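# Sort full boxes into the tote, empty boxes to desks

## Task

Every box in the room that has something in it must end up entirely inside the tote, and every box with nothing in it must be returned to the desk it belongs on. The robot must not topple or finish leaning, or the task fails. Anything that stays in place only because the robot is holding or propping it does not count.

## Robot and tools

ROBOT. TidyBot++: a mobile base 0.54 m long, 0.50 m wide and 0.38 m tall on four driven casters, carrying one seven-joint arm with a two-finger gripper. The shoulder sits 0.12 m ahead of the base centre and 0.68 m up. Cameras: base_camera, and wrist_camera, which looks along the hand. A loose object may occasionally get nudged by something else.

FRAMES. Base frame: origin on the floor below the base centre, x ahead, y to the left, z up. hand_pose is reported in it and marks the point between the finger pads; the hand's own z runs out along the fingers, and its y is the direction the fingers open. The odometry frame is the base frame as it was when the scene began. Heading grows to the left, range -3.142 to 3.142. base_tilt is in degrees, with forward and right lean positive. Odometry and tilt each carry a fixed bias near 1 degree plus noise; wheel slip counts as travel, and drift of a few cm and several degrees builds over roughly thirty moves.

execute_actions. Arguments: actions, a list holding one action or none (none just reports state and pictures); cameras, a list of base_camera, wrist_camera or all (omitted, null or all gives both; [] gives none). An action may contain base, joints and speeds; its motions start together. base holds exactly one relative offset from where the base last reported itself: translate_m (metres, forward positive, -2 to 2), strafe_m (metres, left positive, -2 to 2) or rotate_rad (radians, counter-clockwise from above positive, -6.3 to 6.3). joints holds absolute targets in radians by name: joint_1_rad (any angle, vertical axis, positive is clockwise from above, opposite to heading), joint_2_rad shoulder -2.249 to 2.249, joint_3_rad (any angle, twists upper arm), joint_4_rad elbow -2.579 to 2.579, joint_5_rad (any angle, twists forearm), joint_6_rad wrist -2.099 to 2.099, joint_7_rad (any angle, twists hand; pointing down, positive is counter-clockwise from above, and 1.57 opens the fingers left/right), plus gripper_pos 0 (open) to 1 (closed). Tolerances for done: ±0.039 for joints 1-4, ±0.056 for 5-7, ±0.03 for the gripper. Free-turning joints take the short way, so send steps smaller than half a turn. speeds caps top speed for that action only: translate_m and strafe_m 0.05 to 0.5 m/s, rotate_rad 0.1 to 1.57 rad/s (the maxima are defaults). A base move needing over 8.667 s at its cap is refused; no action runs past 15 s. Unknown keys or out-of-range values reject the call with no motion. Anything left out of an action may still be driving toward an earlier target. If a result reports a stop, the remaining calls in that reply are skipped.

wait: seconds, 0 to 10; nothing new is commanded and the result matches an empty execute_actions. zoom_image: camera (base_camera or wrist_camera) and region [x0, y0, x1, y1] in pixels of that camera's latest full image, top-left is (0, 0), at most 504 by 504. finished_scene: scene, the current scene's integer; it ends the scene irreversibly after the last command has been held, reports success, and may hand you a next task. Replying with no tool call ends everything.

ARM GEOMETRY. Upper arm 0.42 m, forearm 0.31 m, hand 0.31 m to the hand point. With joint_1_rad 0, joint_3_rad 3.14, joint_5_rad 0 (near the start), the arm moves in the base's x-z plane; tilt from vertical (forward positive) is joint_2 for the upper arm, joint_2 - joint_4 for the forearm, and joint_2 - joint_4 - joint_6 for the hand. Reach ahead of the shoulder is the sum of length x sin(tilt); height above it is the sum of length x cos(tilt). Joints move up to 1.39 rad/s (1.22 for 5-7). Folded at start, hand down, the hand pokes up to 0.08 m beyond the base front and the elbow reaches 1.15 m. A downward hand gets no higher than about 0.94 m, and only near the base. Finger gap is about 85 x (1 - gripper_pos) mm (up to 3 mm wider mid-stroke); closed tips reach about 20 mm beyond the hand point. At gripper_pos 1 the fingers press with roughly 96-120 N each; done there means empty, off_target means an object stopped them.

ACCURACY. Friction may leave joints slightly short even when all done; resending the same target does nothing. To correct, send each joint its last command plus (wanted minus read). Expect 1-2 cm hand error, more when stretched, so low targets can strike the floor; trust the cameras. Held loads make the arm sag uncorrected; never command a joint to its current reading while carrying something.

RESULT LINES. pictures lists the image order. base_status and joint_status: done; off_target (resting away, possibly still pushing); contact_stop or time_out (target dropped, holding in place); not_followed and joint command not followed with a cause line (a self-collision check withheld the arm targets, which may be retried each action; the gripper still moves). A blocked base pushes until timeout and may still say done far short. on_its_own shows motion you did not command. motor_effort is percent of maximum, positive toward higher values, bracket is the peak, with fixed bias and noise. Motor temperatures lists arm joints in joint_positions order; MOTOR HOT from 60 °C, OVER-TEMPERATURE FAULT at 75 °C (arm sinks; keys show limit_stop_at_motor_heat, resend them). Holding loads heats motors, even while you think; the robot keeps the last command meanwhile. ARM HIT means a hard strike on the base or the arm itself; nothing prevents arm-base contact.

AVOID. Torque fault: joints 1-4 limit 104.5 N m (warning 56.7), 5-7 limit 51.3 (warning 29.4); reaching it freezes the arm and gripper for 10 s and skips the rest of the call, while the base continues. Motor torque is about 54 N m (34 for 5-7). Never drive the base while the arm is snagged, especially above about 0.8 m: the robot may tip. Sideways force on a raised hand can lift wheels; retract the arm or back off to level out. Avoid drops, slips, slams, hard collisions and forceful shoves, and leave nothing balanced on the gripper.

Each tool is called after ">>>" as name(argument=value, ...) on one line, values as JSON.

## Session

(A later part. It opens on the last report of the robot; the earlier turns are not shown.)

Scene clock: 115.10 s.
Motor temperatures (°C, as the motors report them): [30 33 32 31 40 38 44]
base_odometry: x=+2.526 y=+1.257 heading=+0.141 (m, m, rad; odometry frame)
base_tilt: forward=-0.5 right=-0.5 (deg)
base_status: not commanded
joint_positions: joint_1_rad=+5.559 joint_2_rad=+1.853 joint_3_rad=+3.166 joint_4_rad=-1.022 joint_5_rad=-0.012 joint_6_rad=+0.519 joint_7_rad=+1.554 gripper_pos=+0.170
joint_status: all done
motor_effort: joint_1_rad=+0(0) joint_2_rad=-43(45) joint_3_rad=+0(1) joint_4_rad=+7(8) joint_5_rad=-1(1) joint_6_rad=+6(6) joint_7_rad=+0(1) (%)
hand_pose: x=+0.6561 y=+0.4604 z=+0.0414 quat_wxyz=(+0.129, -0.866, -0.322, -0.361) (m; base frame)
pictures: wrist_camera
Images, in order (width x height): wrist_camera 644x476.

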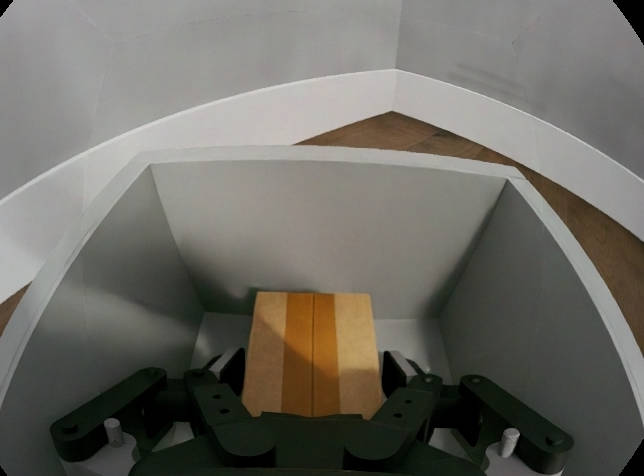

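>>> execute_actions(actions=[{"joints":{"joint_2_rad":1.45,"joint_4_rad":-1.5,"joint_6_rad":0.55}}], cameras=[])

>>> execute_actions(actions=[{"joints":{"joint_2_rad":0.0,"joint_4_rad":-0.55,"joint_6_rad":-1.9,"gripper_pos":0.0}}], cameras=["wrist_camera"])

>>> execute_actions(actions=[{"base":{"strafe_m":-1.05},"joints":{"joint_1_rad":0.0}}])

Scene clock: 121.03 s.
Motor temperatures (°C, as the motors report them): [30 33 32 31 40 38 44]
base_odometry: x=+2.526 y=+1.257 heading=+0.141 (m, m, rad; odometry frame)
base_tilt: forward=-0.5 right=-0.4 (deg)
base_status: not commanded
joint_positions: joint_1_rad=+5.559 joint_2_rad=+1.454 joint_3_rad=+3.166 joint_4_rad=-1.478 joint_5_rad=-0.012 joint_6_rad=+0.519 joint_7_rad=+1.554 gripper_pos=+0.170
joint_status: all done
motor_effort: joint_1_rad=+1(0) joint_2_rad=-44(45) joint_3_rad=+0(0) joint_4_rad=+6(8) joint_5_rad=-1(1) joint_6_rad=+5(6) joint_7_rad=+0(0) (%)
hand_pose: x=+0.6459 y=+0.4464 z=+0.1907 quat_wxyz=(+0.117, -0.877, -0.321, -0.337) (m; base frame)
pictures: none
No camera images: the call's "cameras" was empty. Leave "cameras" out to get every camera's image.

Scene clock: 124.33 s.
Motor temperatures (°C, as the motors report them): [30 33 32 31 40 38 44]
base_odometry: x=+2.526 y=+1.257 heading=+0.141 (m, m, rad; odometry frame)
base_tilt: forward=-0.5 right=-0.4 (deg)
base_status: not commanded
joint_positions: joint_1_rad=+5.559 joint_2_rad=-0.004 joint_3_rad=+3.166 joint_4_rad=-0.564 joint_5_rad=-0.012 joint_6_rad=-1.864 joint_7_rad=+1.554 gripper_pos=+0.000
joint_status: all done
motor_effort: joint_1_rad=+1(1) joint_2_rad=-12(51) joint_3_rad=+0(0) joint_4_rad=+12(19) joint_5_rad=-1(1) joint_6_rad=+5(6) joint_7_rad=+1(0) (%)
hand_pose: x=+0.3993 y=+0.2419 z=+1.1345 quat_wxyz=(+0.127, -0.881, -0.317, -0.327) (m; base frame)
pictures: wrist_camera
Images, in order (width x height): wrist_camera 644x476.

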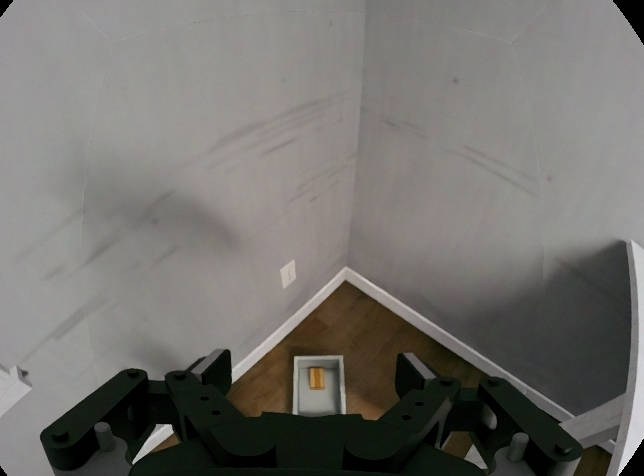

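Scene clock: 127.80 s.
Motor temperatures (°C, as the motors report them): [30 33 32 31 40 38 44]
base_odometry: x=+2.674 y=+0.217 heading=+0.142 (m, m, rad; odometry frame)
base_tilt: forward=-0.6 right=-0.5 (deg)
base_status: done
joint_positions: joint_1_rad=+6.276 joint_2_rad=+0.000 joint_3_rad=+3.166 joint_4_rad=-0.564 joint_5_rad=-0.012 joint_6_rad=-1.864 joint_7_rad=+1.554 gripper_pos=+0.000
joint_status: all done
motor_effort: joint_1_rad=+0(1) joint_2_rad=-12(16) joint_3_rad=-1(1) joint_4_rad=+12(12) joint_5_rad=-1(1) joint_6_rad=+5(6) joint_7_rad=+0(0) (%)
hand_pose: x=+0.4913 y=-0.0017 z=+1.1327 quat_wxyz=(+0.004, -0.937, +0.012, -0.349) (m; base frame)
pictures: base_camera, wrist_camera
Images, in order (width x height): base_camera 644x364, wrist_camera 644x476.

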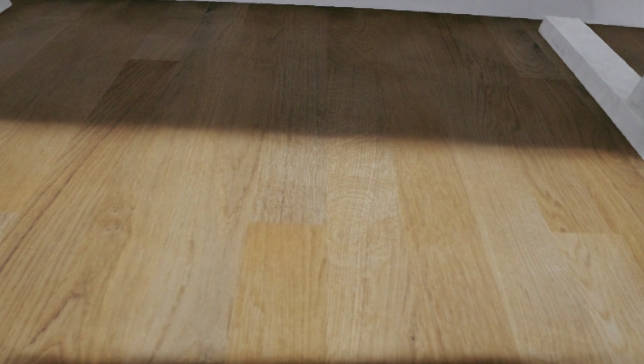

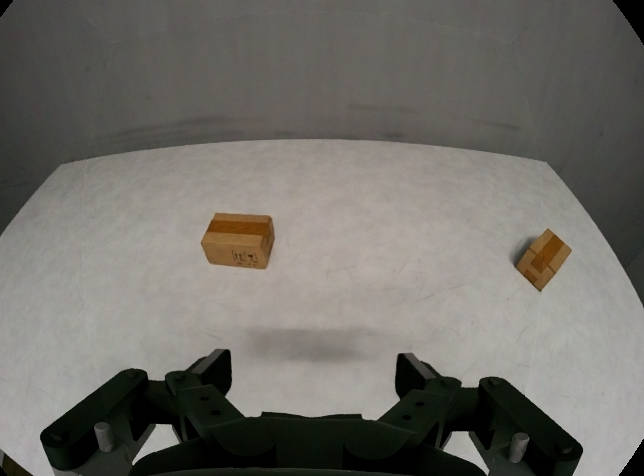

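>>> zoom_image(camera="wrist_camera", region=[180, 190, 300, 290])

>>> zoom_image(camera="wrist_camera", region=[480, 210, 600, 310])

Region (180, 190, 300, 290) of wrist_camera's 644x476 image, scaled by 4.200.

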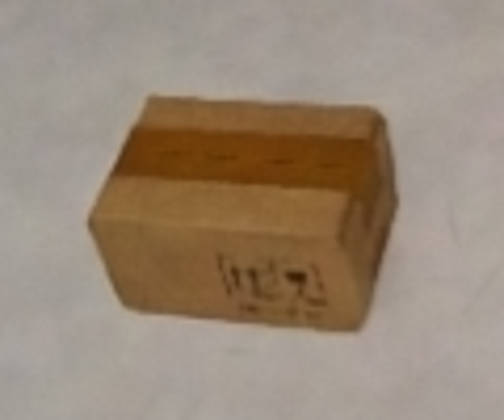

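Region (480, 210, 600, 310) of wrist_camera's 644x476 image, scaled by 4.200.

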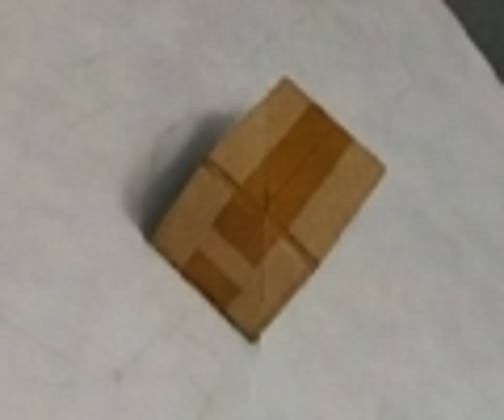

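>>> execute_actions(actions=[{"joints":{"joint_1_rad":0.292,"joint_2_rad":0.31,"joint_3_rad":3.12,"joint_4_rad":-0.875,"joint_5_rad":0.65,"joint_6_rad":-1.195,"joint_7_rad":0.84}}], cameras=["wrist_camera"])

Scene clock: 146.30 s.
Motor temperatures (°C, as the motors report them): [30 33 32 31 40 38 44]
base_odometry: x=+2.674 y=+0.217 heading=+0.142 (m, m, rad; odometry frame)
base_tilt: forward=-0.5 right=-0.4 (deg)
base_status: not commanded
joint_positions: joint_1_rad=+6.571 joint_2_rad=+0.312 joint_3_rad=+3.141 joint_4_rad=-0.869 joint_5_rad=+0.631 joint_6_rad=-1.234 joint_7_rad=+0.861 gripper_pos=+0.000
joint_status: all done
motor_effort: joint_1_rad=+1(1) joint_2_rad=-29(37) joint_3_rad=+0(1) joint_4_rad=+18(19) joint_5_rad=+4(5) joint_6_rad=+5(4) joint_7_rad=+0(0) (%)
hand_pose: x=+0.6504 y=-0.3368 z=+1.0215 quat_wxyz=(-0.233, -0.776, +0.432, -0.396) (m; base frame)
pictures: wrist_camera
Images, in order (width x height): wrist_camera 644x476.

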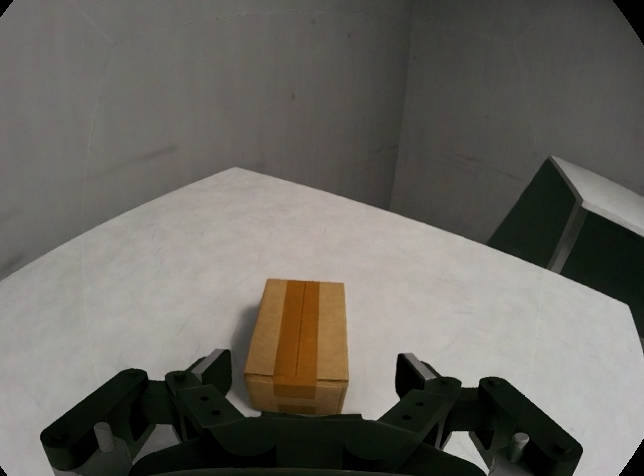

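>>> execute_actions(actions=[{"joints":{"joint_1_rad":0.364,"joint_2_rad":0.403,"joint_4_rad":-0.825,"joint_5_rad":0.578,"joint_6_rad":-1.09}}], cameras=["wrist_camera"])

Scene clock: 150.07 s.
Motor temperatures (°C, as the motors report them): [30 33 32 31 40 38 44]
base_odometry: x=+2.674 y=+0.217 heading=+0.142 (m, m, rad; odometry frame)
base_tilt: forward=-0.5 right=-0.4 (deg)
base_status: not commanded
joint_positions: joint_1_rad=+6.643 joint_2_rad=+0.406 joint_3_rad=+3.138 joint_4_rad=-0.841 joint_5_rad=+0.598 joint_6_rad=-1.129 joint_7_rad=+0.861 gripper_pos=+0.000
joint_status: all done
motor_effort: joint_1_rad=+1(1) joint_2_rad=-34(36) joint_3_rad=+1(2) joint_4_rad=+18(19) joint_5_rad=+4(4) joint_6_rad=+5(5) joint_7_rad=+0(0) (%)
hand_pose: x=+0.6867 y=-0.3792 z=+0.9897 quat_wxyz=(-0.226, -0.772, +0.436, -0.403) (m; base frame)
pictures: wrist_camera
Images, in order (width x height): wrist_camera 644x476.

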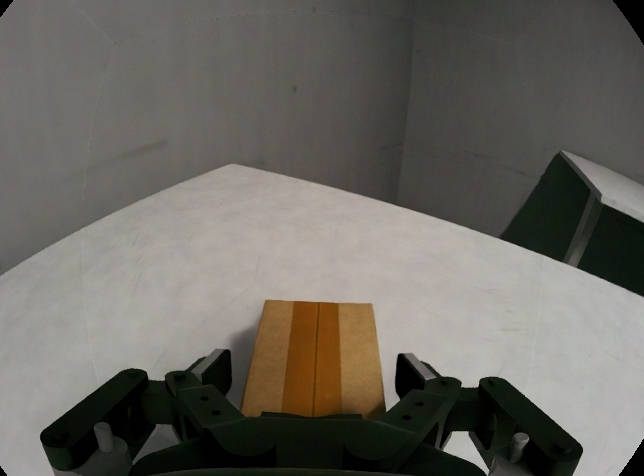

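>>> execute_actions(actions=[{"joints":{"gripper_pos":1.0}}], cameras=[])

>>> execute_actions(actions=[{"joints":{"joint_2_rad":0.345}}], cameras=["wrist_camera"])

Scene clock: 152.17 s.
Motor temperatures (°C, as the motors report them): [30 33 32 31 40 38 44]
base_odometry: x=+2.674 y=+0.217 heading=+0.142 (m, m, rad; odometry frame)
base_tilt: forward=-0.5 right=-0.4 (deg)
base_status: not commanded
joint_positions: joint_1_rad=+6.643 joint_2_rad=+0.404 joint_3_rad=+3.138 joint_4_rad=-0.837 joint_5_rad=+0.592 joint_6_rad=-1.124 joint_7_rad=+0.861 gripper_pos=+0.350
joint_status: gripper_pos off_target (ended at +0.350, target +1.000)
motor_effort: joint_1_rad=+1(1) joint_2_rad=-37(38) joint_3_rad=+0(2) joint_4_rad=+21(22) joint_5_rad=+5(5) joint_6_rad=+7(7) joint_7_rad=+0(1) (%)
hand_pose: x=+0.6884 y=-0.3780 z=+0.9933 quat_wxyz=(-0.222, -0.771, +0.436, -0.408) (m; base frame)
pictures: none
No camera images: the call's "cameras" was empty. Leave "cameras" out to get every camera's image.

Scene clock: 153.07 s.
Motor temperatures (°C, as the motors report them): [30 33 32 31 40 38 44]
base_odometry: x=+2.674 y=+0.217 heading=+0.142 (m, m, rad; odometry frame)
base_tilt: forward=-0.4 right=-0.5 (deg)
base_status: not commanded
joint_positions: joint_1_rad=+6.643 joint_2_rad=+0.372 joint_3_rad=+3.138 joint_4_rad=-0.837 joint_5_rad=+0.590 joint_6_rad=-1.124 joint_7_rad=+0.861 gripper_pos=+0.350
joint_status: all done
motor_effort: joint_1_rad=+0(0) joint_2_rad=-36(41) joint_3_rad=+2(1) joint_4_rad=+21(22) joint_5_rad=+5(5) joint_6_rad=+7(8) joint_7_rad=+0(1) (%)
hand_pose: x=+0.6791 y=-0.3739 z=+1.0140 quat_wxyz=(-0.219, -0.764, +0.437, -0.422) (m; base frame)
pictures: wrist_camera
Images, in order (width x height): wrist_camera 644x476.

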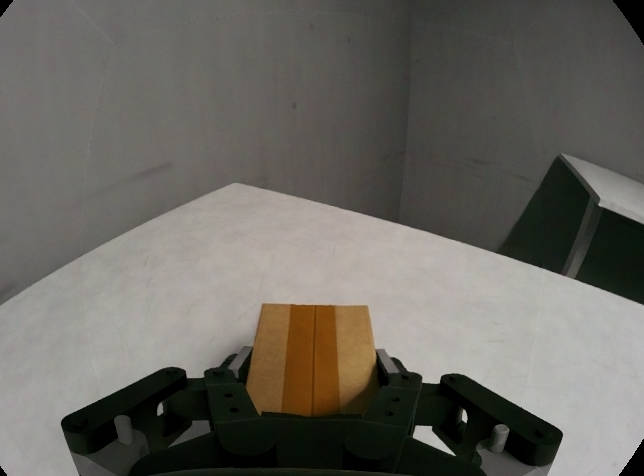

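>>> execute_actions(actions=[{"joints":{"joint_1_rad":0.51,"joint_2_rad":-0.33,"joint_4_rad":-1.485,"joint_5_rad":-0.02,"joint_6_rad":-0.95,"joint_7_rad":1.585}}], cameras=["wrist_camera"])

Scene clock: 158.83 s.
Motor temperatures (°C, as the motors report them): [30 33 32 31 40 38 44]
base_odometry: x=+2.674 y=+0.217 heading=+0.142 (m, m, rad; odometry frame)
base_tilt: forward=-0.5 right=-0.4 (deg)
base_status: not commanded
joint_positions: joint_1_rad=+6.780 joint_2_rad=-0.315 joint_3_rad=+3.138 joint_4_rad=-1.480 joint_5_rad=-0.001 joint_6_rad=-1.008 joint_7_rad=+1.562 gripper_pos=+0.350
joint_status: joint_6_rad off_target (ended at -1.008, target -0.950); the others done
motor_effort: joint_1_rad=+1(1) joint_2_rad=-11(38) joint_3_rad=+0(1) joint_4_rad=+22(23) joint_5_rad=-1(5) joint_6_rad=+9(9) joint_7_rad=+0(0) (%)
hand_pose: x=+0.4854 y=-0.1946 z=+1.0296 quat_wxyz=(-0.112, -0.857, +0.219, -0.452) (m; base frame)
pictures: wrist_camera
Images, in order (width x height): wrist_camera 644x476.

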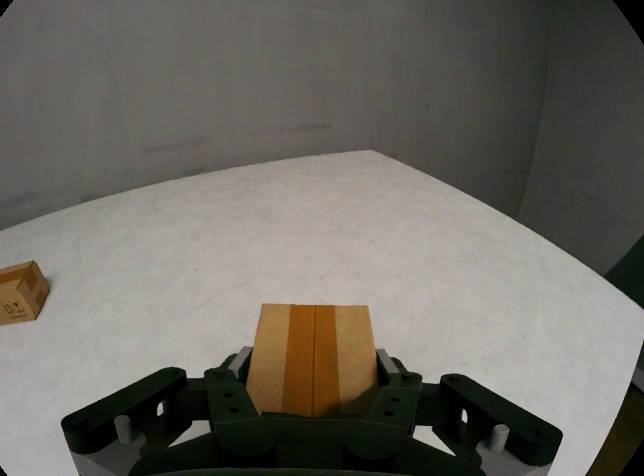

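>>> execute_actions(actions=[{"joints":{"joint_4_rad":-1.60,"joint_6_rad":-0.835}}], cameras=[])

Scene clock: 160.47 s.
Motor temperatures (°C, as the motors report them): [30 33 32 31 40 38 44]
base_odometry: x=+2.674 y=+0.217 heading=+0.142 (m, m, rad; odometry frame)
base_tilt: forward=-0.5 right=-0.4 (deg)
base_status: not commanded
joint_positions: joint_1_rad=+6.780 joint_2_rad=-0.315 joint_3_rad=+3.138 joint_4_rad=-1.601 joint_5_rad=-0.001 joint_6_rad=-0.892 joint_7_rad=+1.562 gripper_pos=+0.350
joint_status: joint_6_rad off_target (ended at -0.892, target -0.835); the others done
motor_effort: joint_1_rad=+1(0) joint_2_rad=-12(13) joint_3_rad=+0(0) joint_4_rad=+23(24) joint_5_rad=-1(1) joint_6_rad=+9(10) joint_7_rad=+0(0) (%)
hand_pose: x=+0.4960 y=-0.2004 z=+0.9927 quat_wxyz=(-0.111, -0.858, +0.220, -0.450) (m; base frame)
pictures: none
No camera images: the call's "cameras" was empty. Leave "cameras" out to get every camera's image.

>>> execute_actions(actions=[{"joints":{"joint_4_rad":-1.64,"joint_6_rad":-0.80}}], cameras=["wrist_camera"])

Scene clock: 161.50 s.
Motor temperatures (°C, as the motors report them): [30 33 32 31 40 38 44]
base_odometry: x=+2.674 y=+0.217 heading=+0.142 (m, m, rad; odometry frame)
base_tilt: forward=-0.5 right=-0.4 (deg)
base_status: not commanded
joint_positions: joint_1_rad=+6.780 joint_2_rad=-0.320 joint_3_rad=+3.138 joint_4_rad=-1.624 joint_5_rad=-0.001 joint_6_rad=-0.848 joint_7_rad=+1.562 gripper_pos=+0.350
joint_status: all done
motor_effort: joint_1_rad=+0(1) joint_2_rad=-10(12) joint_3_rad=+0(0) joint_4_rad=+21(23) joint_5_rad=-1(1) joint_6_rad=+8(9) joint_7_rad=+0(0) (%)
hand_pose: x=+0.4996 y=-0.2023 z=+0.9932 quat_wxyz=(-0.114, -0.853, +0.218, -0.461) (m; base frame)
pictures: wrist_camera
Images, in order (width x height): wrist_camera 644x476.

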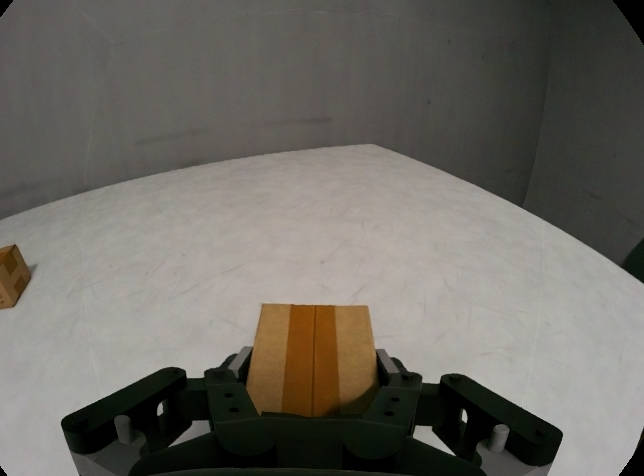

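>>> execute_actions(actions=[{"joints":{"gripper_pos":0.0}}], cameras=[])

>>> execute_actions(actions=[{"joints":{"joint_4_rad":-1.44}}], cameras=["wrist_camera"])

Scene clock: 164.80 s.
Motor temperatures (°C, as the motors report them): [30 33 32 31 40 38 44]
base_odometry: x=+2.674 y=+0.217 heading=+0.142 (m, m, rad; odometry frame)
base_tilt: forward=-0.5 right=-0.4 (deg)
base_status: not commanded
joint_positions: joint_1_rad=+6.780 joint_2_rad=-0.321 joint_3_rad=+3.138 joint_4_rad=-1.624 joint_5_rad=-0.001 joint_6_rad=-0.842 joint_7_rad=+1.562 gripper_pos=+0.000
joint_status: all done
motor_effort: joint_1_rad=+1(0) joint_2_rad=-10(11) joint_3_rad=+1(1) joint_4_rad=+20(21) joint_5_rad=-1(1) joint_6_rad=+7(8) joint_7_rad=+0(0) (%)
hand_pose: x=+0.5003 y=-0.2027 z=+0.9951 quat_wxyz=(-0.115, -0.851, +0.218, -0.464) (m; base frame)
pictures: none
No camera images: the call's "cameras" was empty. Leave "cameras" out to get every camera's image.

Scene clock: 165.97 s.
Motor temperatures (°C, as the motors report them): [30 33 32 31 40 38 44]
base_odometry: x=+2.674 y=+0.217 heading=+0.142 (m, m, rad; odometry frame)
base_tilt: forward=-0.5 right=-0.4 (deg)
base_status: not commanded
joint_positions: joint_1_rad=+6.780 joint_2_rad=-0.325 joint_3_rad=+3.138 joint_4_rad=-1.455 joint_5_rad=-0.001 joint_6_rad=-0.839 joint_7_rad=+1.562 gripper_pos=+0.000
joint_status: all done
motor_effort: joint_1_rad=+0(0) joint_2_rad=-9(10) joint_3_rad=+0(1) joint_4_rad=+19(21) joint_5_rad=+0(0) joint_6_rad=+7(8) joint_7_rad=+1(0) (%)
hand_pose: x=+0.5049 y=-0.2050 z=+1.0940 quat_wxyz=(-0.133, -0.807, +0.207, -0.537) (m; base frame)
pictures: wrist_camera
Images, in order (width x height): wrist_camera 644x476.

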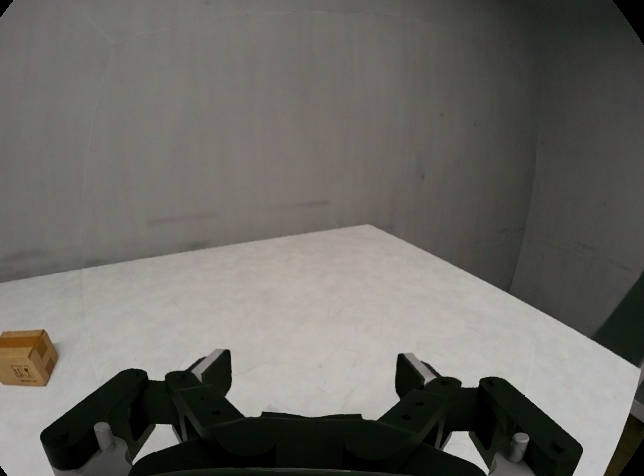

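>>> execute_actions(actions=[{"joints":{"joint_1_rad":-0.18,"joint_2_rad":-0.03,"joint_4_rad":-1.318,"joint_6_rad":-0.985}}], cameras=["wrist_camera"])

Scene clock: 168.97 s.
Motor temperatures (°C, as the motors report them): [30 33 32 31 40 38 44]
base_odometry: x=+2.674 y=+0.217 heading=+0.142 (m, m, rad; odometry frame)
base_tilt: forward=-0.6 right=-0.4 (deg)
base_status: not commanded
joint_positions: joint_1_rad=+6.111 joint_2_rad=-0.038 joint_3_rad=+3.134 joint_4_rad=-1.342 joint_5_rad=-0.001 joint_6_rad=-0.943 joint_7_rad=+1.562 gripper_pos=+0.000
joint_status: all done
motor_effort: joint_1_rad=+0(1) joint_2_rad=-18(21) joint_3_rad=+0(1) joint_4_rad=+19(19) joint_5_rad=+0(1) joint_6_rad=+6(7) joint_7_rad=+0(0) (%)
hand_pose: x=+0.6402 y=+0.0961 z=+0.9902 quat_wxyz=(+0.041, -0.898, -0.077, -0.430) (m; base frame)
pictures: wrist_camera
Images, in order (width x height): wrist_camera 644x476.

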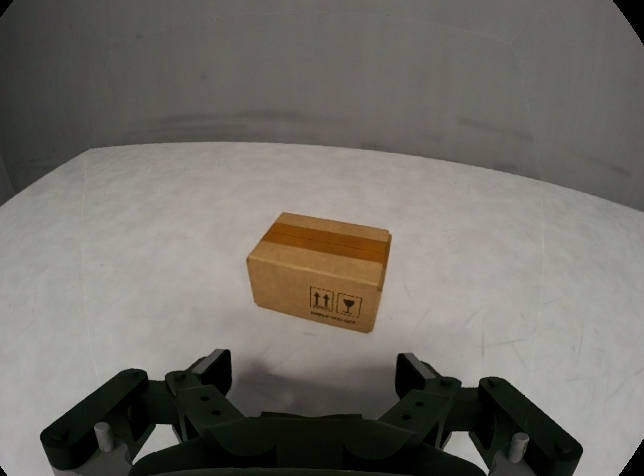

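>>> execute_actions(actions=[{"base":{"translate_m":0.115},"speeds":{"translate_m":0.08},"joints":{"joint_1_rad":-0.146,"joint_4_rad":-1.372}}], cameras=["wrist_camera"])

Scene clock: 173.63 s.
Motor temperatures (°C, as the motors report them): [30 33 32 31 40 38 44]
base_odometry: x=+2.788 y=+0.233 heading=+0.142 (m, m, rad; odometry frame)
base_tilt: forward=-0.5 right=-0.4 (deg)
base_status: done
joint_positions: joint_1_rad=+6.131 joint_2_rad=-0.033 joint_3_rad=+3.134 joint_4_rad=-1.361 joint_5_rad=-0.002 joint_6_rad=-0.946 joint_7_rad=+1.562 gripper_pos=+0.000
joint_status: all done
motor_effort: joint_1_rad=+1(2) joint_2_rad=-19(22) joint_3_rad=+0(1) joint_4_rad=+20(20) joint_5_rad=-1(0) joint_6_rad=+7(7) joint_7_rad=+0(0) (%)
hand_pose: x=+0.6406 y=+0.0858 z=+0.9769 quat_wxyz=(+0.036, -0.905, -0.068, -0.419) (m; base frame)
pictures: wrist_camera
Images, in order (width x height): wrist_camera 644x476.

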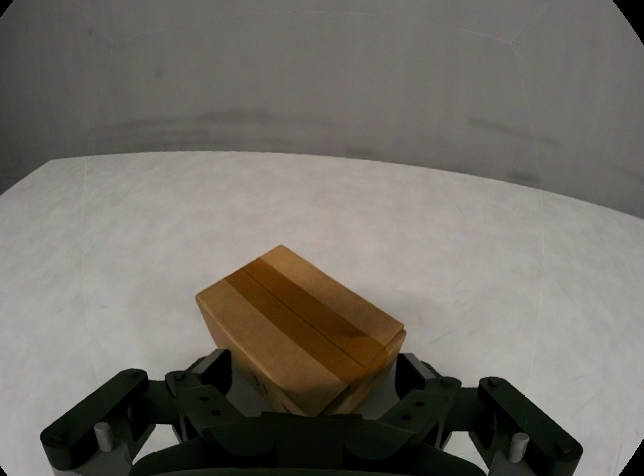

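>>> execute_actions(actions=[{"joints":{"joint_1_rad":-0.08}}], cameras=["wrist_camera"])

Scene clock: 175.43 s.
Motor temperatures (°C, as the motors report them): [30 33 32 31 40 38 44]
base_odometry: x=+2.788 y=+0.233 heading=+0.142 (m, m, rad; odometry frame)
base_tilt: forward=-0.5 right=-0.4 (deg)
base_status: not commanded
joint_positions: joint_1_rad=+6.192 joint_2_rad=-0.033 joint_3_rad=+3.127 joint_4_rad=-1.361 joint_5_rad=-0.006 joint_6_rad=-0.946 joint_7_rad=+1.562 gripper_pos=+0.000
joint_status: all done
motor_effort: joint_1_rad=+1(2) joint_2_rad=-19(19) joint_3_rad=+0(2) joint_4_rad=+19(20) joint_5_rad=+0(0) joint_6_rad=+6(7) joint_7_rad=+0(0) (%)
hand_pose: x=+0.6442 y=+0.0591 z=+0.9769 quat_wxyz=(+0.027, -0.906, -0.044, -0.420) (m; base frame)
pictures: wrist_camera
Images, in order (width x height): wrist_camera 644x476.

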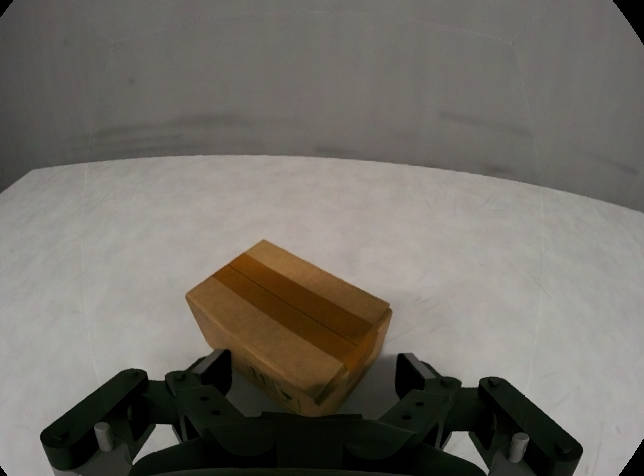

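>>> execute_actions(actions=[{"joints":{"joint_1_rad":-0.065,"joint_2_rad":0.055,"joint_4_rad":-1.262,"joint_6_rad":-0.865}}], cameras=["wrist_camera"])

Scene clock: 180.30 s.
Motor temperatures (°C, as the motors report them): [30 33 32 31 40 38 44]
base_odometry: x=+2.788 y=+0.233 heading=+0.142 (m, m, rad; odometry frame)
base_tilt: forward=-0.5 right=-0.4 (deg)
base_status: not commanded
joint_positions: joint_1_rad=+6.204 joint_2_rad=+0.050 joint_3_rad=+3.127 joint_4_rad=-1.282 joint_5_rad=-0.006 joint_6_rad=-0.904 joint_7_rad=+1.562 gripper_pos=+0.000
joint_status: all done
motor_effort: joint_1_rad=+1(1) joint_2_rad=-22(24) joint_3_rad=+1(1) joint_4_rad=+19(20) joint_5_rad=+0(0) joint_6_rad=+7(7) joint_7_rad=+1(0) (%)
hand_pose: x=+0.6875 y=+0.0561 z=+0.9838 quat_wxyz=(+0.026, -0.899, -0.037, -0.436) (m; base frame)
pictures: wrist_camera
Images, in order (width x height): wrist_camera 644x476.

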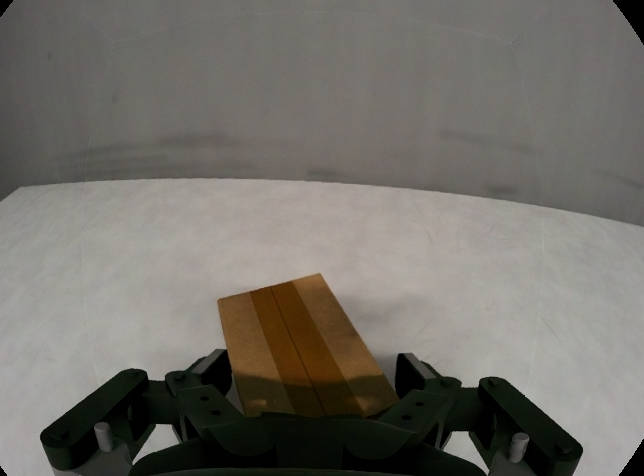

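It swung between the fingers. Close and lift.

>>> execute_actions(actions=[{"joints":{"gripper_pos":1.0}}], cameras=["wrist_camera"])

>>> execute_actions(actions=[{"joints":{"joint_4_rad":-1.20}}], cameras=["wrist_camera"])

Scene clock: 182.10 s.
Motor temperatures (°C, as the motors report them): [30 33 32 31 40 38 44]
base_odometry: x=+2.788 y=+0.233 heading=+0.142 (m, m, rad; odometry frame)
base_tilt: forward=-0.5 right=-0.4 (deg)
base_status: not commanded
joint_positions: joint_1_rad=+6.205 joint_2_rad=+0.050 joint_3_rad=+3.127 joint_4_rad=-1.279 joint_5_rad=-0.006 joint_6_rad=-0.903 joint_7_rad=+1.562 gripper_pos=+0.340
joint_status: gripper_pos off_target (ended at +0.340, target +1.000)
motor_effort: joint_1_rad=+1(2) joint_2_rad=-23(22) joint_3_rad=+1(1) joint_4_rad=+19(19) joint_5_rad=+0(0) joint_6_rad=+7(7) joint_7_rad=+0(0) (%)
hand_pose: x=+0.6881 y=+0.0556 z=+0.9863 quat_wxyz=(+0.026, -0.898, -0.037, -0.439) (m; base frame)
pictures: wrist_camera
Images, in order (width x height): wrist_camera 644x476.

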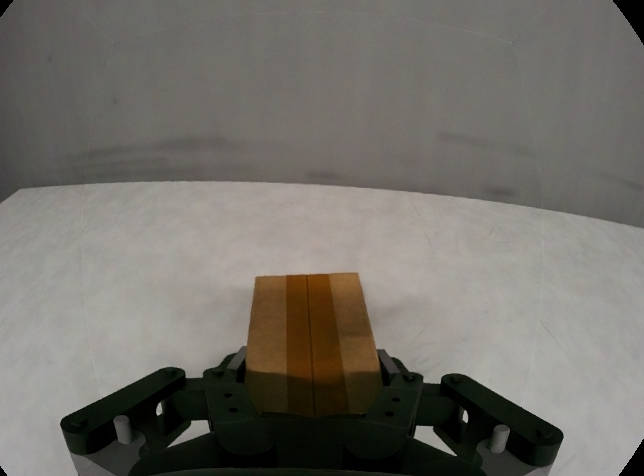

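Scene clock: 182.87 s.
Motor temperatures (°C, as the motors report them): [30 33 32 31 40 38 44]
base_odometry: x=+2.788 y=+0.233 heading=+0.142 (m, m, rad; odometry frame)
base_tilt: forward=-0.5 right=-0.5 (deg)
base_status: not commanded
joint_positions: joint_1_rad=+6.207 joint_2_rad=+0.072 joint_3_rad=+3.127 joint_4_rad=-1.245 joint_5_rad=-0.006 joint_6_rad=-0.903 joint_7_rad=+1.562 gripper_pos=+0.340
joint_status: joint_4_rad off_target (ended at -1.245, target -1.200)
motor_effort: joint_1_rad=+1(1) joint_2_rad=-27(29) joint_3_rad=+0(1) joint_4_rad=+24(23) joint_5_rad=-1(0) joint_6_rad=+10(10) joint_7_rad=+0(0) (%)
hand_pose: x=+0.6987 y=+0.0556 z=+0.9918 quat_wxyz=(+0.026, -0.895, -0.036, -0.444) (m; base frame)
pictures: wrist_camera
Images, in order (width x height): wrist_camera 644x476.

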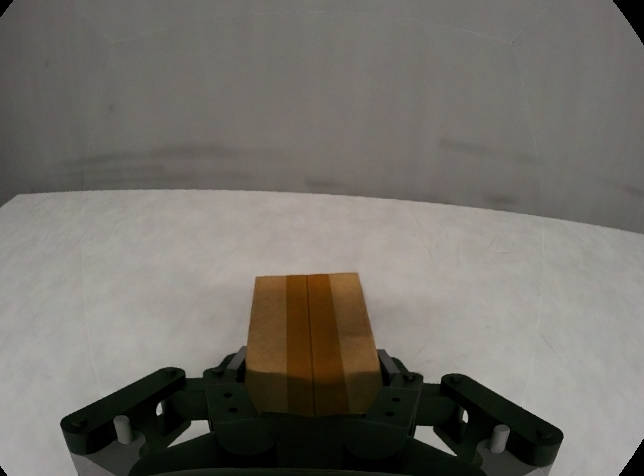

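>>> execute_actions(actions=[{"joints":{"joint_2_rad":-0.02,"joint_4_rad":-1.17}}], cameras=["wrist_camera"])

>>> wait(seconds=0.3)

Scene clock: 184.40 s.
Motor temperatures (°C, as the motors report them): [30 33 32 31 40 38 44]
base_odometry: x=+2.788 y=+0.233 heading=+0.142 (m, m, rad; odometry frame)
base_tilt: forward=-0.5 right=-0.4 (deg)
base_status: not commanded
joint_positions: joint_1_rad=+6.207 joint_2_rad=+0.000 joint_3_rad=+3.127 joint_4_rad=-1.208 joint_5_rad=-0.006 joint_6_rad=-0.903 joint_7_rad=+1.562 gripper_pos=+0.340
joint_status: all done
motor_effort: joint_1_rad=+1(0) joint_2_rad=-25(30) joint_3_rad=-1(1) joint_4_rad=+23(25) joint_5_rad=-1(0) joint_6_rad=+11(10) joint_7_rad=+0(0) (%)
hand_pose: x=+0.6770 y=+0.0540 z=+1.0539 quat_wxyz=(+0.028, -0.869, -0.035, -0.492) (m; base frame)
pictures: wrist_camera
Images, in order (width x height): wrist_camera 644x476.

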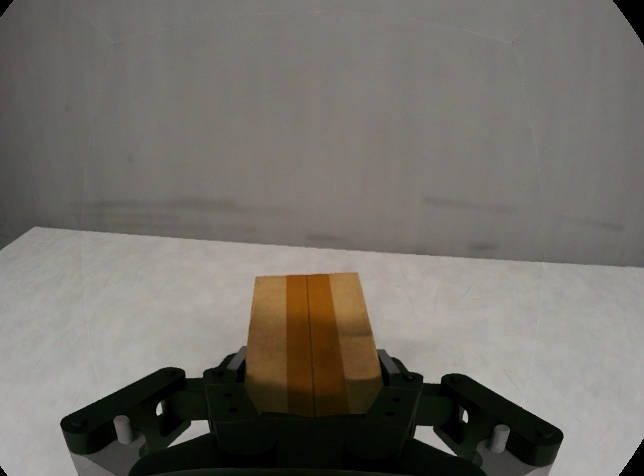

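Scene clock: 184.70 s.
Motor temperatures (°C, as the motors report them): [30 33 32 31 40 38 44]
base_odometry: x=+2.788 y=+0.233 heading=+0.142 (m, m, rad; odometry frame)
base_tilt: forward=-0.5 right=-0.5 (deg)
base_status: not commanded
joint_positions: joint_1_rad=+6.207 joint_2_rad=+0.000 joint_3_rad=+3.127 joint_4_rad=-1.208 joint_5_rad=-0.006 joint_6_rad=-0.903 joint_7_rad=+1.562 gripper_pos=+0.340
joint_status: all done
motor_effort: joint_1_rad=+0(0) joint_2_rad=-25(30) joint_3_rad=+0(1) joint_4_rad=+23(25) joint_5_rad=+0(0) joint_6_rad=+10(10) joint_7_rad=+0(0) (%)
hand_pose: x=+0.6770 y=+0.0540 z=+1.0539 quat_wxyz=(+0.028, -0.869, -0.035, -0.492) (m; base frame)
wait: 0.30 s; at rest by 0.27 s
pictures: base_camera, wrist_camera
Images, in order (width x height): base_camera 644x364, wrist_camera 644x476.

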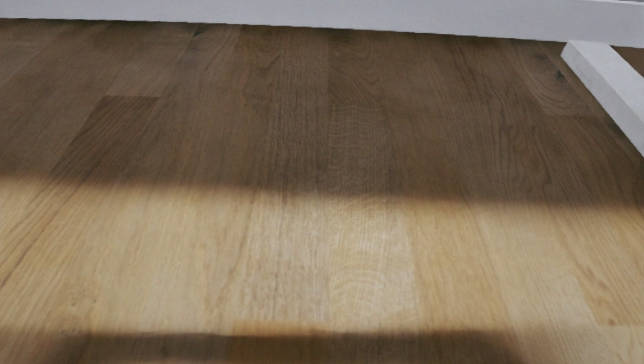

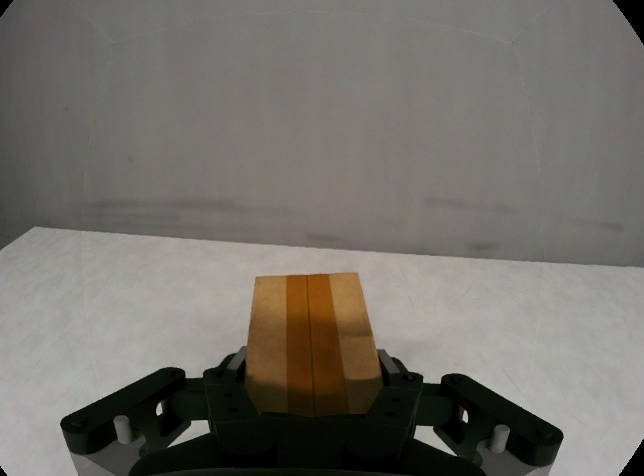

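>>> execute_actions(actions=[{"base":{"translate_m":-0.115},"joints":{"joint_2_rad":-0.3}}], cameras=[])

>>> execute_actions(actions=[{"base":{"strafe_m":1.05},"joints":{"joint_1_rad":-0.715,"joint_3_rad":3.16,"joint_4_rad":-1.5,"joint_6_rad":-0.3}}], cameras=["base_camera"])

Scene clock: 199.37 s.
Motor temperatures (°C, as the motors report them): [30 33 32 31 40 38 44]
base_odometry: x=+2.674 y=+0.217 heading=+0.142 (m, m, rad; odometry frame)
base_tilt: forward=-0.5 right=-0.4 (deg)
base_status: done
joint_positions: joint_1_rad=+6.207 joint_2_rad=-0.280 joint_3_rad=+3.127 joint_4_rad=-1.192 joint_5_rad=-0.006 joint_6_rad=-0.903 joint_7_rad=+1.562 gripper_pos=+0.340
joint_status: all done
motor_effort: joint_1_rad=+0(0) joint_2_rad=-13(30) joint_3_rad=+0(1) joint_4_rad=+22(26) joint_5_rad=+0(1) joint_6_rad=+12(12) joint_7_rad=+0(0) (%)
hand_pose: x=+0.5509 y=+0.0440 z=+1.2032 quat_wxyz=(+0.032, -0.787, -0.033, -0.615) (m; base frame)
pictures: none
No camera images: the call's "cameras" was empty. Leave "cameras" out to get every camera's image.

Scene clock: 202.83 s.
Motor temperatures (°C, as the motors report them): [30 33 32 31 40 38 44]
base_odometry: x=+2.525 y=+1.256 heading=+0.143 (m, m, rad; odometry frame)
base_tilt: forward=-0.5 right=-0.5 (deg)
base_status: done
joint_positions: joint_1_rad=+5.575 joint_2_rad=-0.279 joint_3_rad=+3.141 joint_4_rad=-1.504 joint_5_rad=-0.006 joint_6_rad=-0.365 joint_7_rad=+1.562 gripper_pos=+0.340
joint_status: joint_6_rad off_target (ended at -0.365, target -0.300); the others done
motor_effort: joint_1_rad=+0(1) joint_2_rad=-16(18) joint_3_rad=+1(3) joint_4_rad=+24(26) joint_5_rad=-1(2) joint_6_rad=+12(12) joint_7_rad=+0(0) (%)
hand_pose: x=+0.4907 y=+0.3211 z=+1.1869 quat_wxyz=(+0.248, -0.671, -0.243, -0.655) (m; base frame)
pictures: base_camera
Images, in order (width x height): base_camera 644x364.

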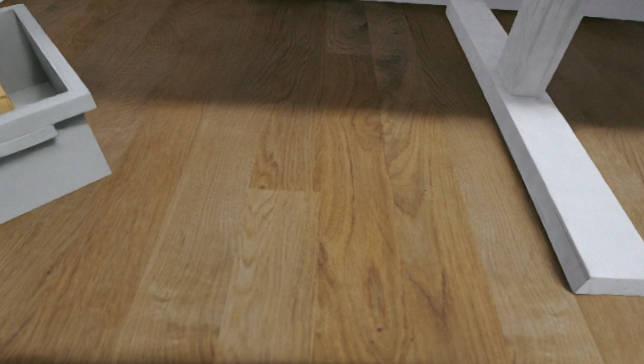

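>>> execute_actions(actions=[{"joints":{"joint_1_rad":-0.68,"joint_2_rad":1.49,"joint_4_rad":-1.51,"joint_6_rad":0.858}}])

Scene clock: 207.83 s.
Motor temperatures (°C, as the motors report them): [30 33 32 31 40 38 44]
base_odometry: x=+2.525 y=+1.256 heading=+0.143 (m, m, rad; odometry frame)
base_tilt: forward=-0.5 right=-0.5 (deg)
base_status: not commanded
joint_positions: joint_1_rad=+5.590 joint_2_rad=+1.517 joint_3_rad=+3.141 joint_4_rad=-1.513 joint_5_rad=-0.006 joint_6_rad=+0.796 joint_7_rad=+1.562 gripper_pos=+0.340
joint_status: joint_6_rad off_target (ended at +0.796, target +0.858); the others done
motor_effort: joint_1_rad=+0(1) joint_2_rad=-48(55) joint_3_rad=-1(1) joint_4_rad=+8(25) joint_5_rad=-1(1) joint_6_rad=+9(12) joint_7_rad=+1(0) (%)
hand_pose: x=+0.6578 y=+0.4480 z=+0.2007 quat_wxyz=(+0.150, -0.847, -0.299, -0.412) (m; base frame)
pictures: base_camera, wrist_camera
Images, in order (width x height): base_camera 644x364, wrist_camera 644x476.

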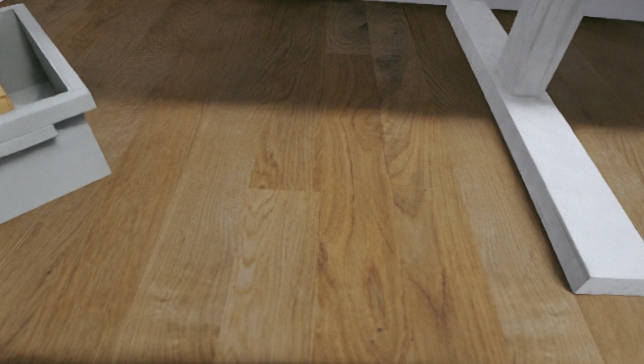

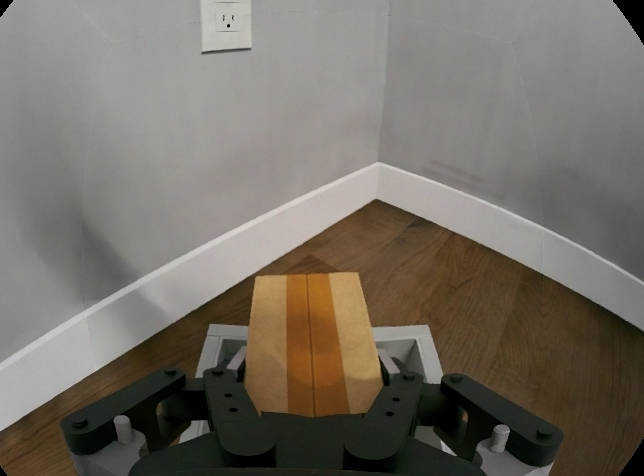

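>>> execute_actions(actions=[{"joints":{"joint_2_rad":1.733,"joint_4_rad":-1.197,"joint_6_rad":0.74}}])

Scene clock: 210.27 s.
Motor temperatures (°C, as the motors report them): [30 33 32 31 40 38 44]
base_odometry: x=+2.525 y=+1.256 heading=+0.143 (m, m, rad; odometry frame)
base_tilt: forward=-0.5 right=-0.4 (deg)
base_status: not commanded
joint_positions: joint_1_rad=+5.591 joint_2_rad=+1.701 joint_3_rad=+3.141 joint_4_rad=-1.214 joint_5_rad=-0.006 joint_6_rad=+0.780 joint_7_rad=+1.562 gripper_pos=+0.341
joint_status: all done
motor_effort: joint_1_rad=+1(2) joint_2_rad=-39(48) joint_3_rad=+0(2) joint_4_rad=+6(8) joint_5_rad=-1(1) joint_6_rad=+4(9) joint_7_rad=+1(0) (%)
hand_pose: x=+0.6970 y=+0.4794 z=+0.1545 quat_wxyz=(+0.165, -0.826, -0.291, -0.453) (m; base frame)
pictures: base_camera, wrist_camera
Images, in order (width x height): base_camera 644x364, wrist_camera 644x476.

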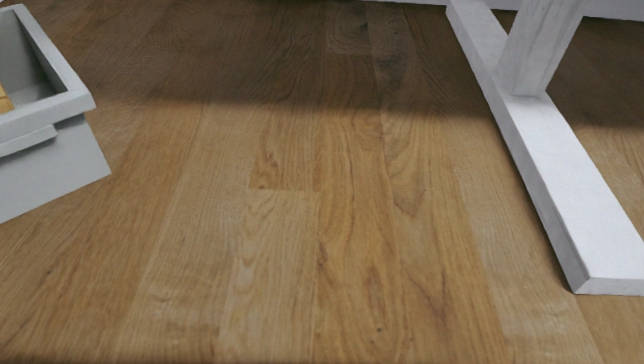

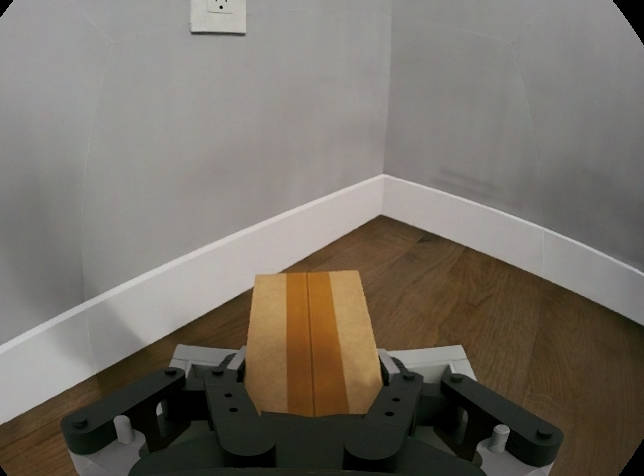

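>>> execute_actions(actions=[{"joints":{"joint_2_rad":1.60,"joint_4_rad":-1.26}}], cameras=[])

>>> execute_actions(actions=[{"joints":{"joint_2_rad":1.56,"joint_4_rad":-1.53,"joint_6_rad":0.95}}], cameras=["wrist_camera"])

Scene clock: 212.70 s.
Motor temperatures (°C, as the motors report them): [30 34 32 31 40 38 44]
base_odometry: x=+2.525 y=+1.256 heading=+0.143 (m, m, rad; odometry frame)
base_tilt: forward=-0.5 right=-0.5 (deg)
base_status: not commanded
joint_positions: joint_1_rad=+5.591 joint_2_rad=+1.637 joint_3_rad=+3.141 joint_4_rad=-1.259 joint_5_rad=-0.006 joint_6_rad=+0.757 joint_7_rad=+1.562 gripper_pos=+0.341
joint_status: all done
motor_effort: joint_1_rad=+0(1) joint_2_rad=-50(51) joint_3_rad=-1(1) joint_4_rad=+10(11) joint_5_rad=+0(0) joint_6_rad=+10(11) joint_7_rad=+0(1) (%)
hand_pose: x=+0.7029 y=+0.4844 z=+0.1817 quat_wxyz=(+0.164, -0.827, -0.291, -0.452) (m; base frame)
pictures: none
No camera images: the call's "cameras" was empty. Leave "cameras" out to get every camera's image.

Scene clock: 214.30 s.
Motor temperatures (°C, as the motors report them): [30 34 32 31 40 38 44]
base_odometry: x=+2.525 y=+1.256 heading=+0.143 (m, m, rad; odometry frame)
base_tilt: forward=-0.4 right=-0.4 (deg)
base_status: not commanded
joint_positions: joint_1_rad=+5.591 joint_2_rad=+1.596 joint_3_rad=+3.141 joint_4_rad=-1.523 joint_5_rad=-0.006 joint_6_rad=+0.889 joint_7_rad=+1.562 gripper_pos=+0.341
joint_status: joint_6_rad off_target (ended at +0.889, target +0.950); the others done
motor_effort: joint_1_rad=+1(0) joint_2_rad=-47(51) joint_3_rad=-1(1) joint_4_rad=+6(11) joint_5_rad=-1(1) joint_6_rad=+9(11) joint_7_rad=+1(0) (%)
hand_pose: x=+0.6380 y=+0.4303 z=+0.1667 quat_wxyz=(+0.150, -0.847, -0.298, -0.414) (m; base frame)
pictures: wrist_camera
Images, in order (width x height): wrist_camera 644x476.

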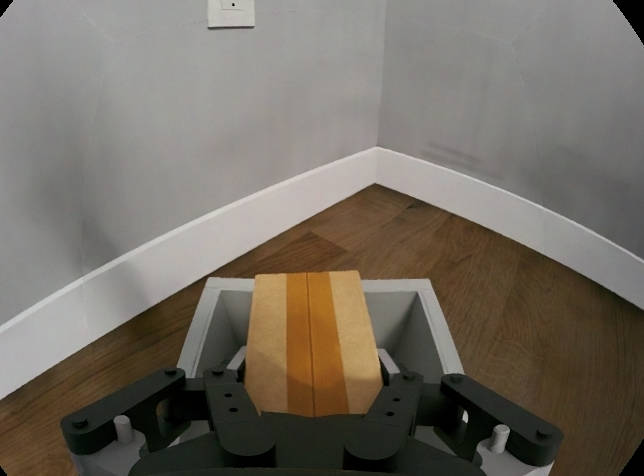

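>>> execute_actions(actions=[{"joints":{"joint_2_rad":1.71,"joint_4_rad":-1.32,"joint_6_rad":0.83}}], cameras=["wrist_camera"])

Scene clock: 216.57 s.
Motor temperatures (°C, as the motors report them): [30 34 32 31 40 38 44]
base_odometry: x=+2.525 y=+1.256 heading=+0.143 (m, m, rad; odometry frame)
base_tilt: forward=-0.5 right=-0.5 (deg)
base_status: not commanded
joint_positions: joint_1_rad=+5.591 joint_2_rad=+1.736 joint_3_rad=+3.141 joint_4_rad=-1.351 joint_5_rad=-0.006 joint_6_rad=+0.847 joint_7_rad=+1.562 gripper_pos=+0.341
joint_status: all done
motor_effort: joint_1_rad=+1(0) joint_2_rad=-46(49) joint_3_rad=-1(1) joint_4_rad=+6(8) joint_5_rad=-1(0) joint_6_rad=+9(11) joint_7_rad=+0(0) (%)
hand_pose: x=+0.6396 y=+0.4318 z=+0.1057 quat_wxyz=(+0.149, -0.849, -0.299, -0.410) (m; base frame)
pictures: wrist_camera
Images, in order (width x height): wrist_camera 644x476.

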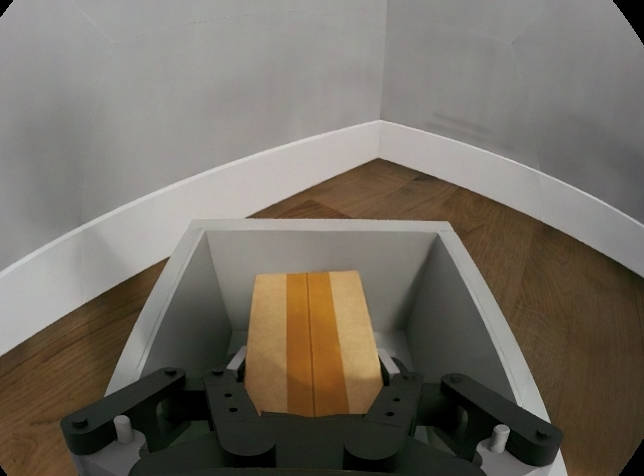

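>>> execute_actions(actions=[{"joints":{"joint_2_rad":1.755,"joint_4_rad":-1.2,"joint_6_rad":0.742}}], cameras=["wrist_camera"])

Scene clock: 218.87 s.
Motor temperatures (°C, as the motors report them): [30 34 32 31 40 38 44]
base_odometry: x=+2.525 y=+1.256 heading=+0.143 (m, m, rad; odometry frame)
base_tilt: forward=-0.6 right=-0.5 (deg)
base_status: not commanded
joint_positions: joint_1_rad=+5.591 joint_2_rad=+1.769 joint_3_rad=+3.141 joint_4_rad=-1.230 joint_5_rad=-0.006 joint_6_rad=+0.764 joint_7_rad=+1.562 gripper_pos=+0.341
joint_status: all done
motor_effort: joint_1_rad=+1(1) joint_2_rad=-47(47) joint_3_rad=-1(1) joint_4_rad=+8(8) joint_5_rad=+0(0) joint_6_rad=+9(10) joint_7_rad=+1(1) (%)
hand_pose: x=+0.6591 y=+0.4481 z=+0.0954 quat_wxyz=(+0.149, -0.848, -0.299, -0.411) (m; base frame)
pictures: wrist_camera
Images, in order (width x height): wrist_camera 644x476.

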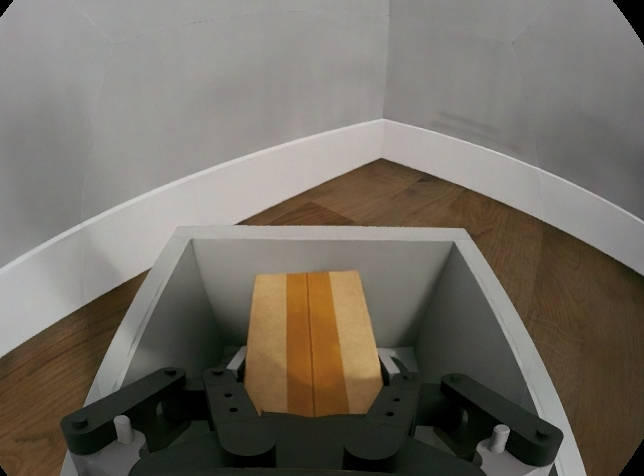

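>>> execute_actions(actions=[{"joints":{"joint_2_rad":1.775,"joint_4_rad":-1.19}}])

Scene clock: 219.80 s.
Motor temperatures (°C, as the motors report them): [30 34 32 31 40 38 44]
base_odometry: x=+2.525 y=+1.256 heading=+0.143 (m, m, rad; odometry frame)
base_tilt: forward=-0.5 right=-0.5 (deg)
base_status: not commanded
joint_positions: joint_1_rad=+5.591 joint_2_rad=+1.782 joint_3_rad=+3.141 joint_4_rad=-1.216 joint_5_rad=-0.006 joint_6_rad=+0.764 joint_7_rad=+1.562 gripper_pos=+0.341
joint_status: all done
motor_effort: joint_1_rad=+1(1) joint_2_rad=-46(47) joint_3_rad=+0(1) joint_4_rad=+8(8) joint_5_rad=-1(0) joint_6_rad=+9(10) joint_7_rad=+0(0) (%)
hand_pose: x=+0.6589 y=+0.4479 z=+0.0907 quat_wxyz=(+0.150, -0.848, -0.298, -0.412) (m; base frame)
pictures: base_camera, wrist_camera
Images, in order (width x height): base_camera 644x364, wrist_camera 644x476.

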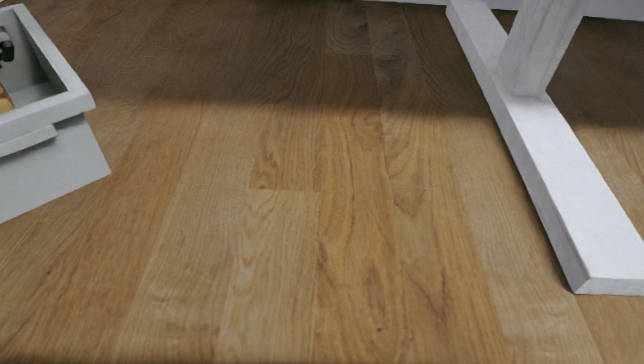

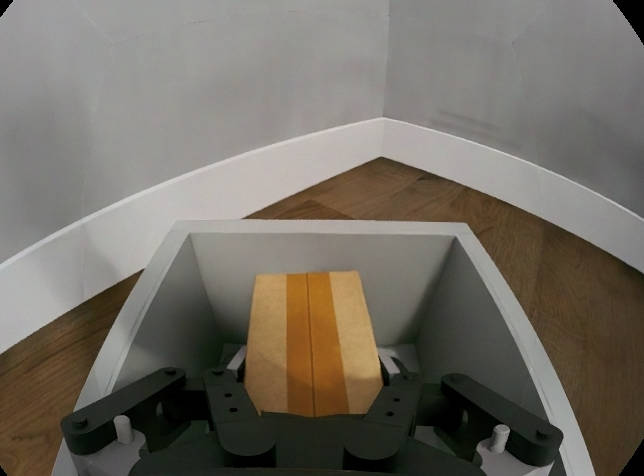

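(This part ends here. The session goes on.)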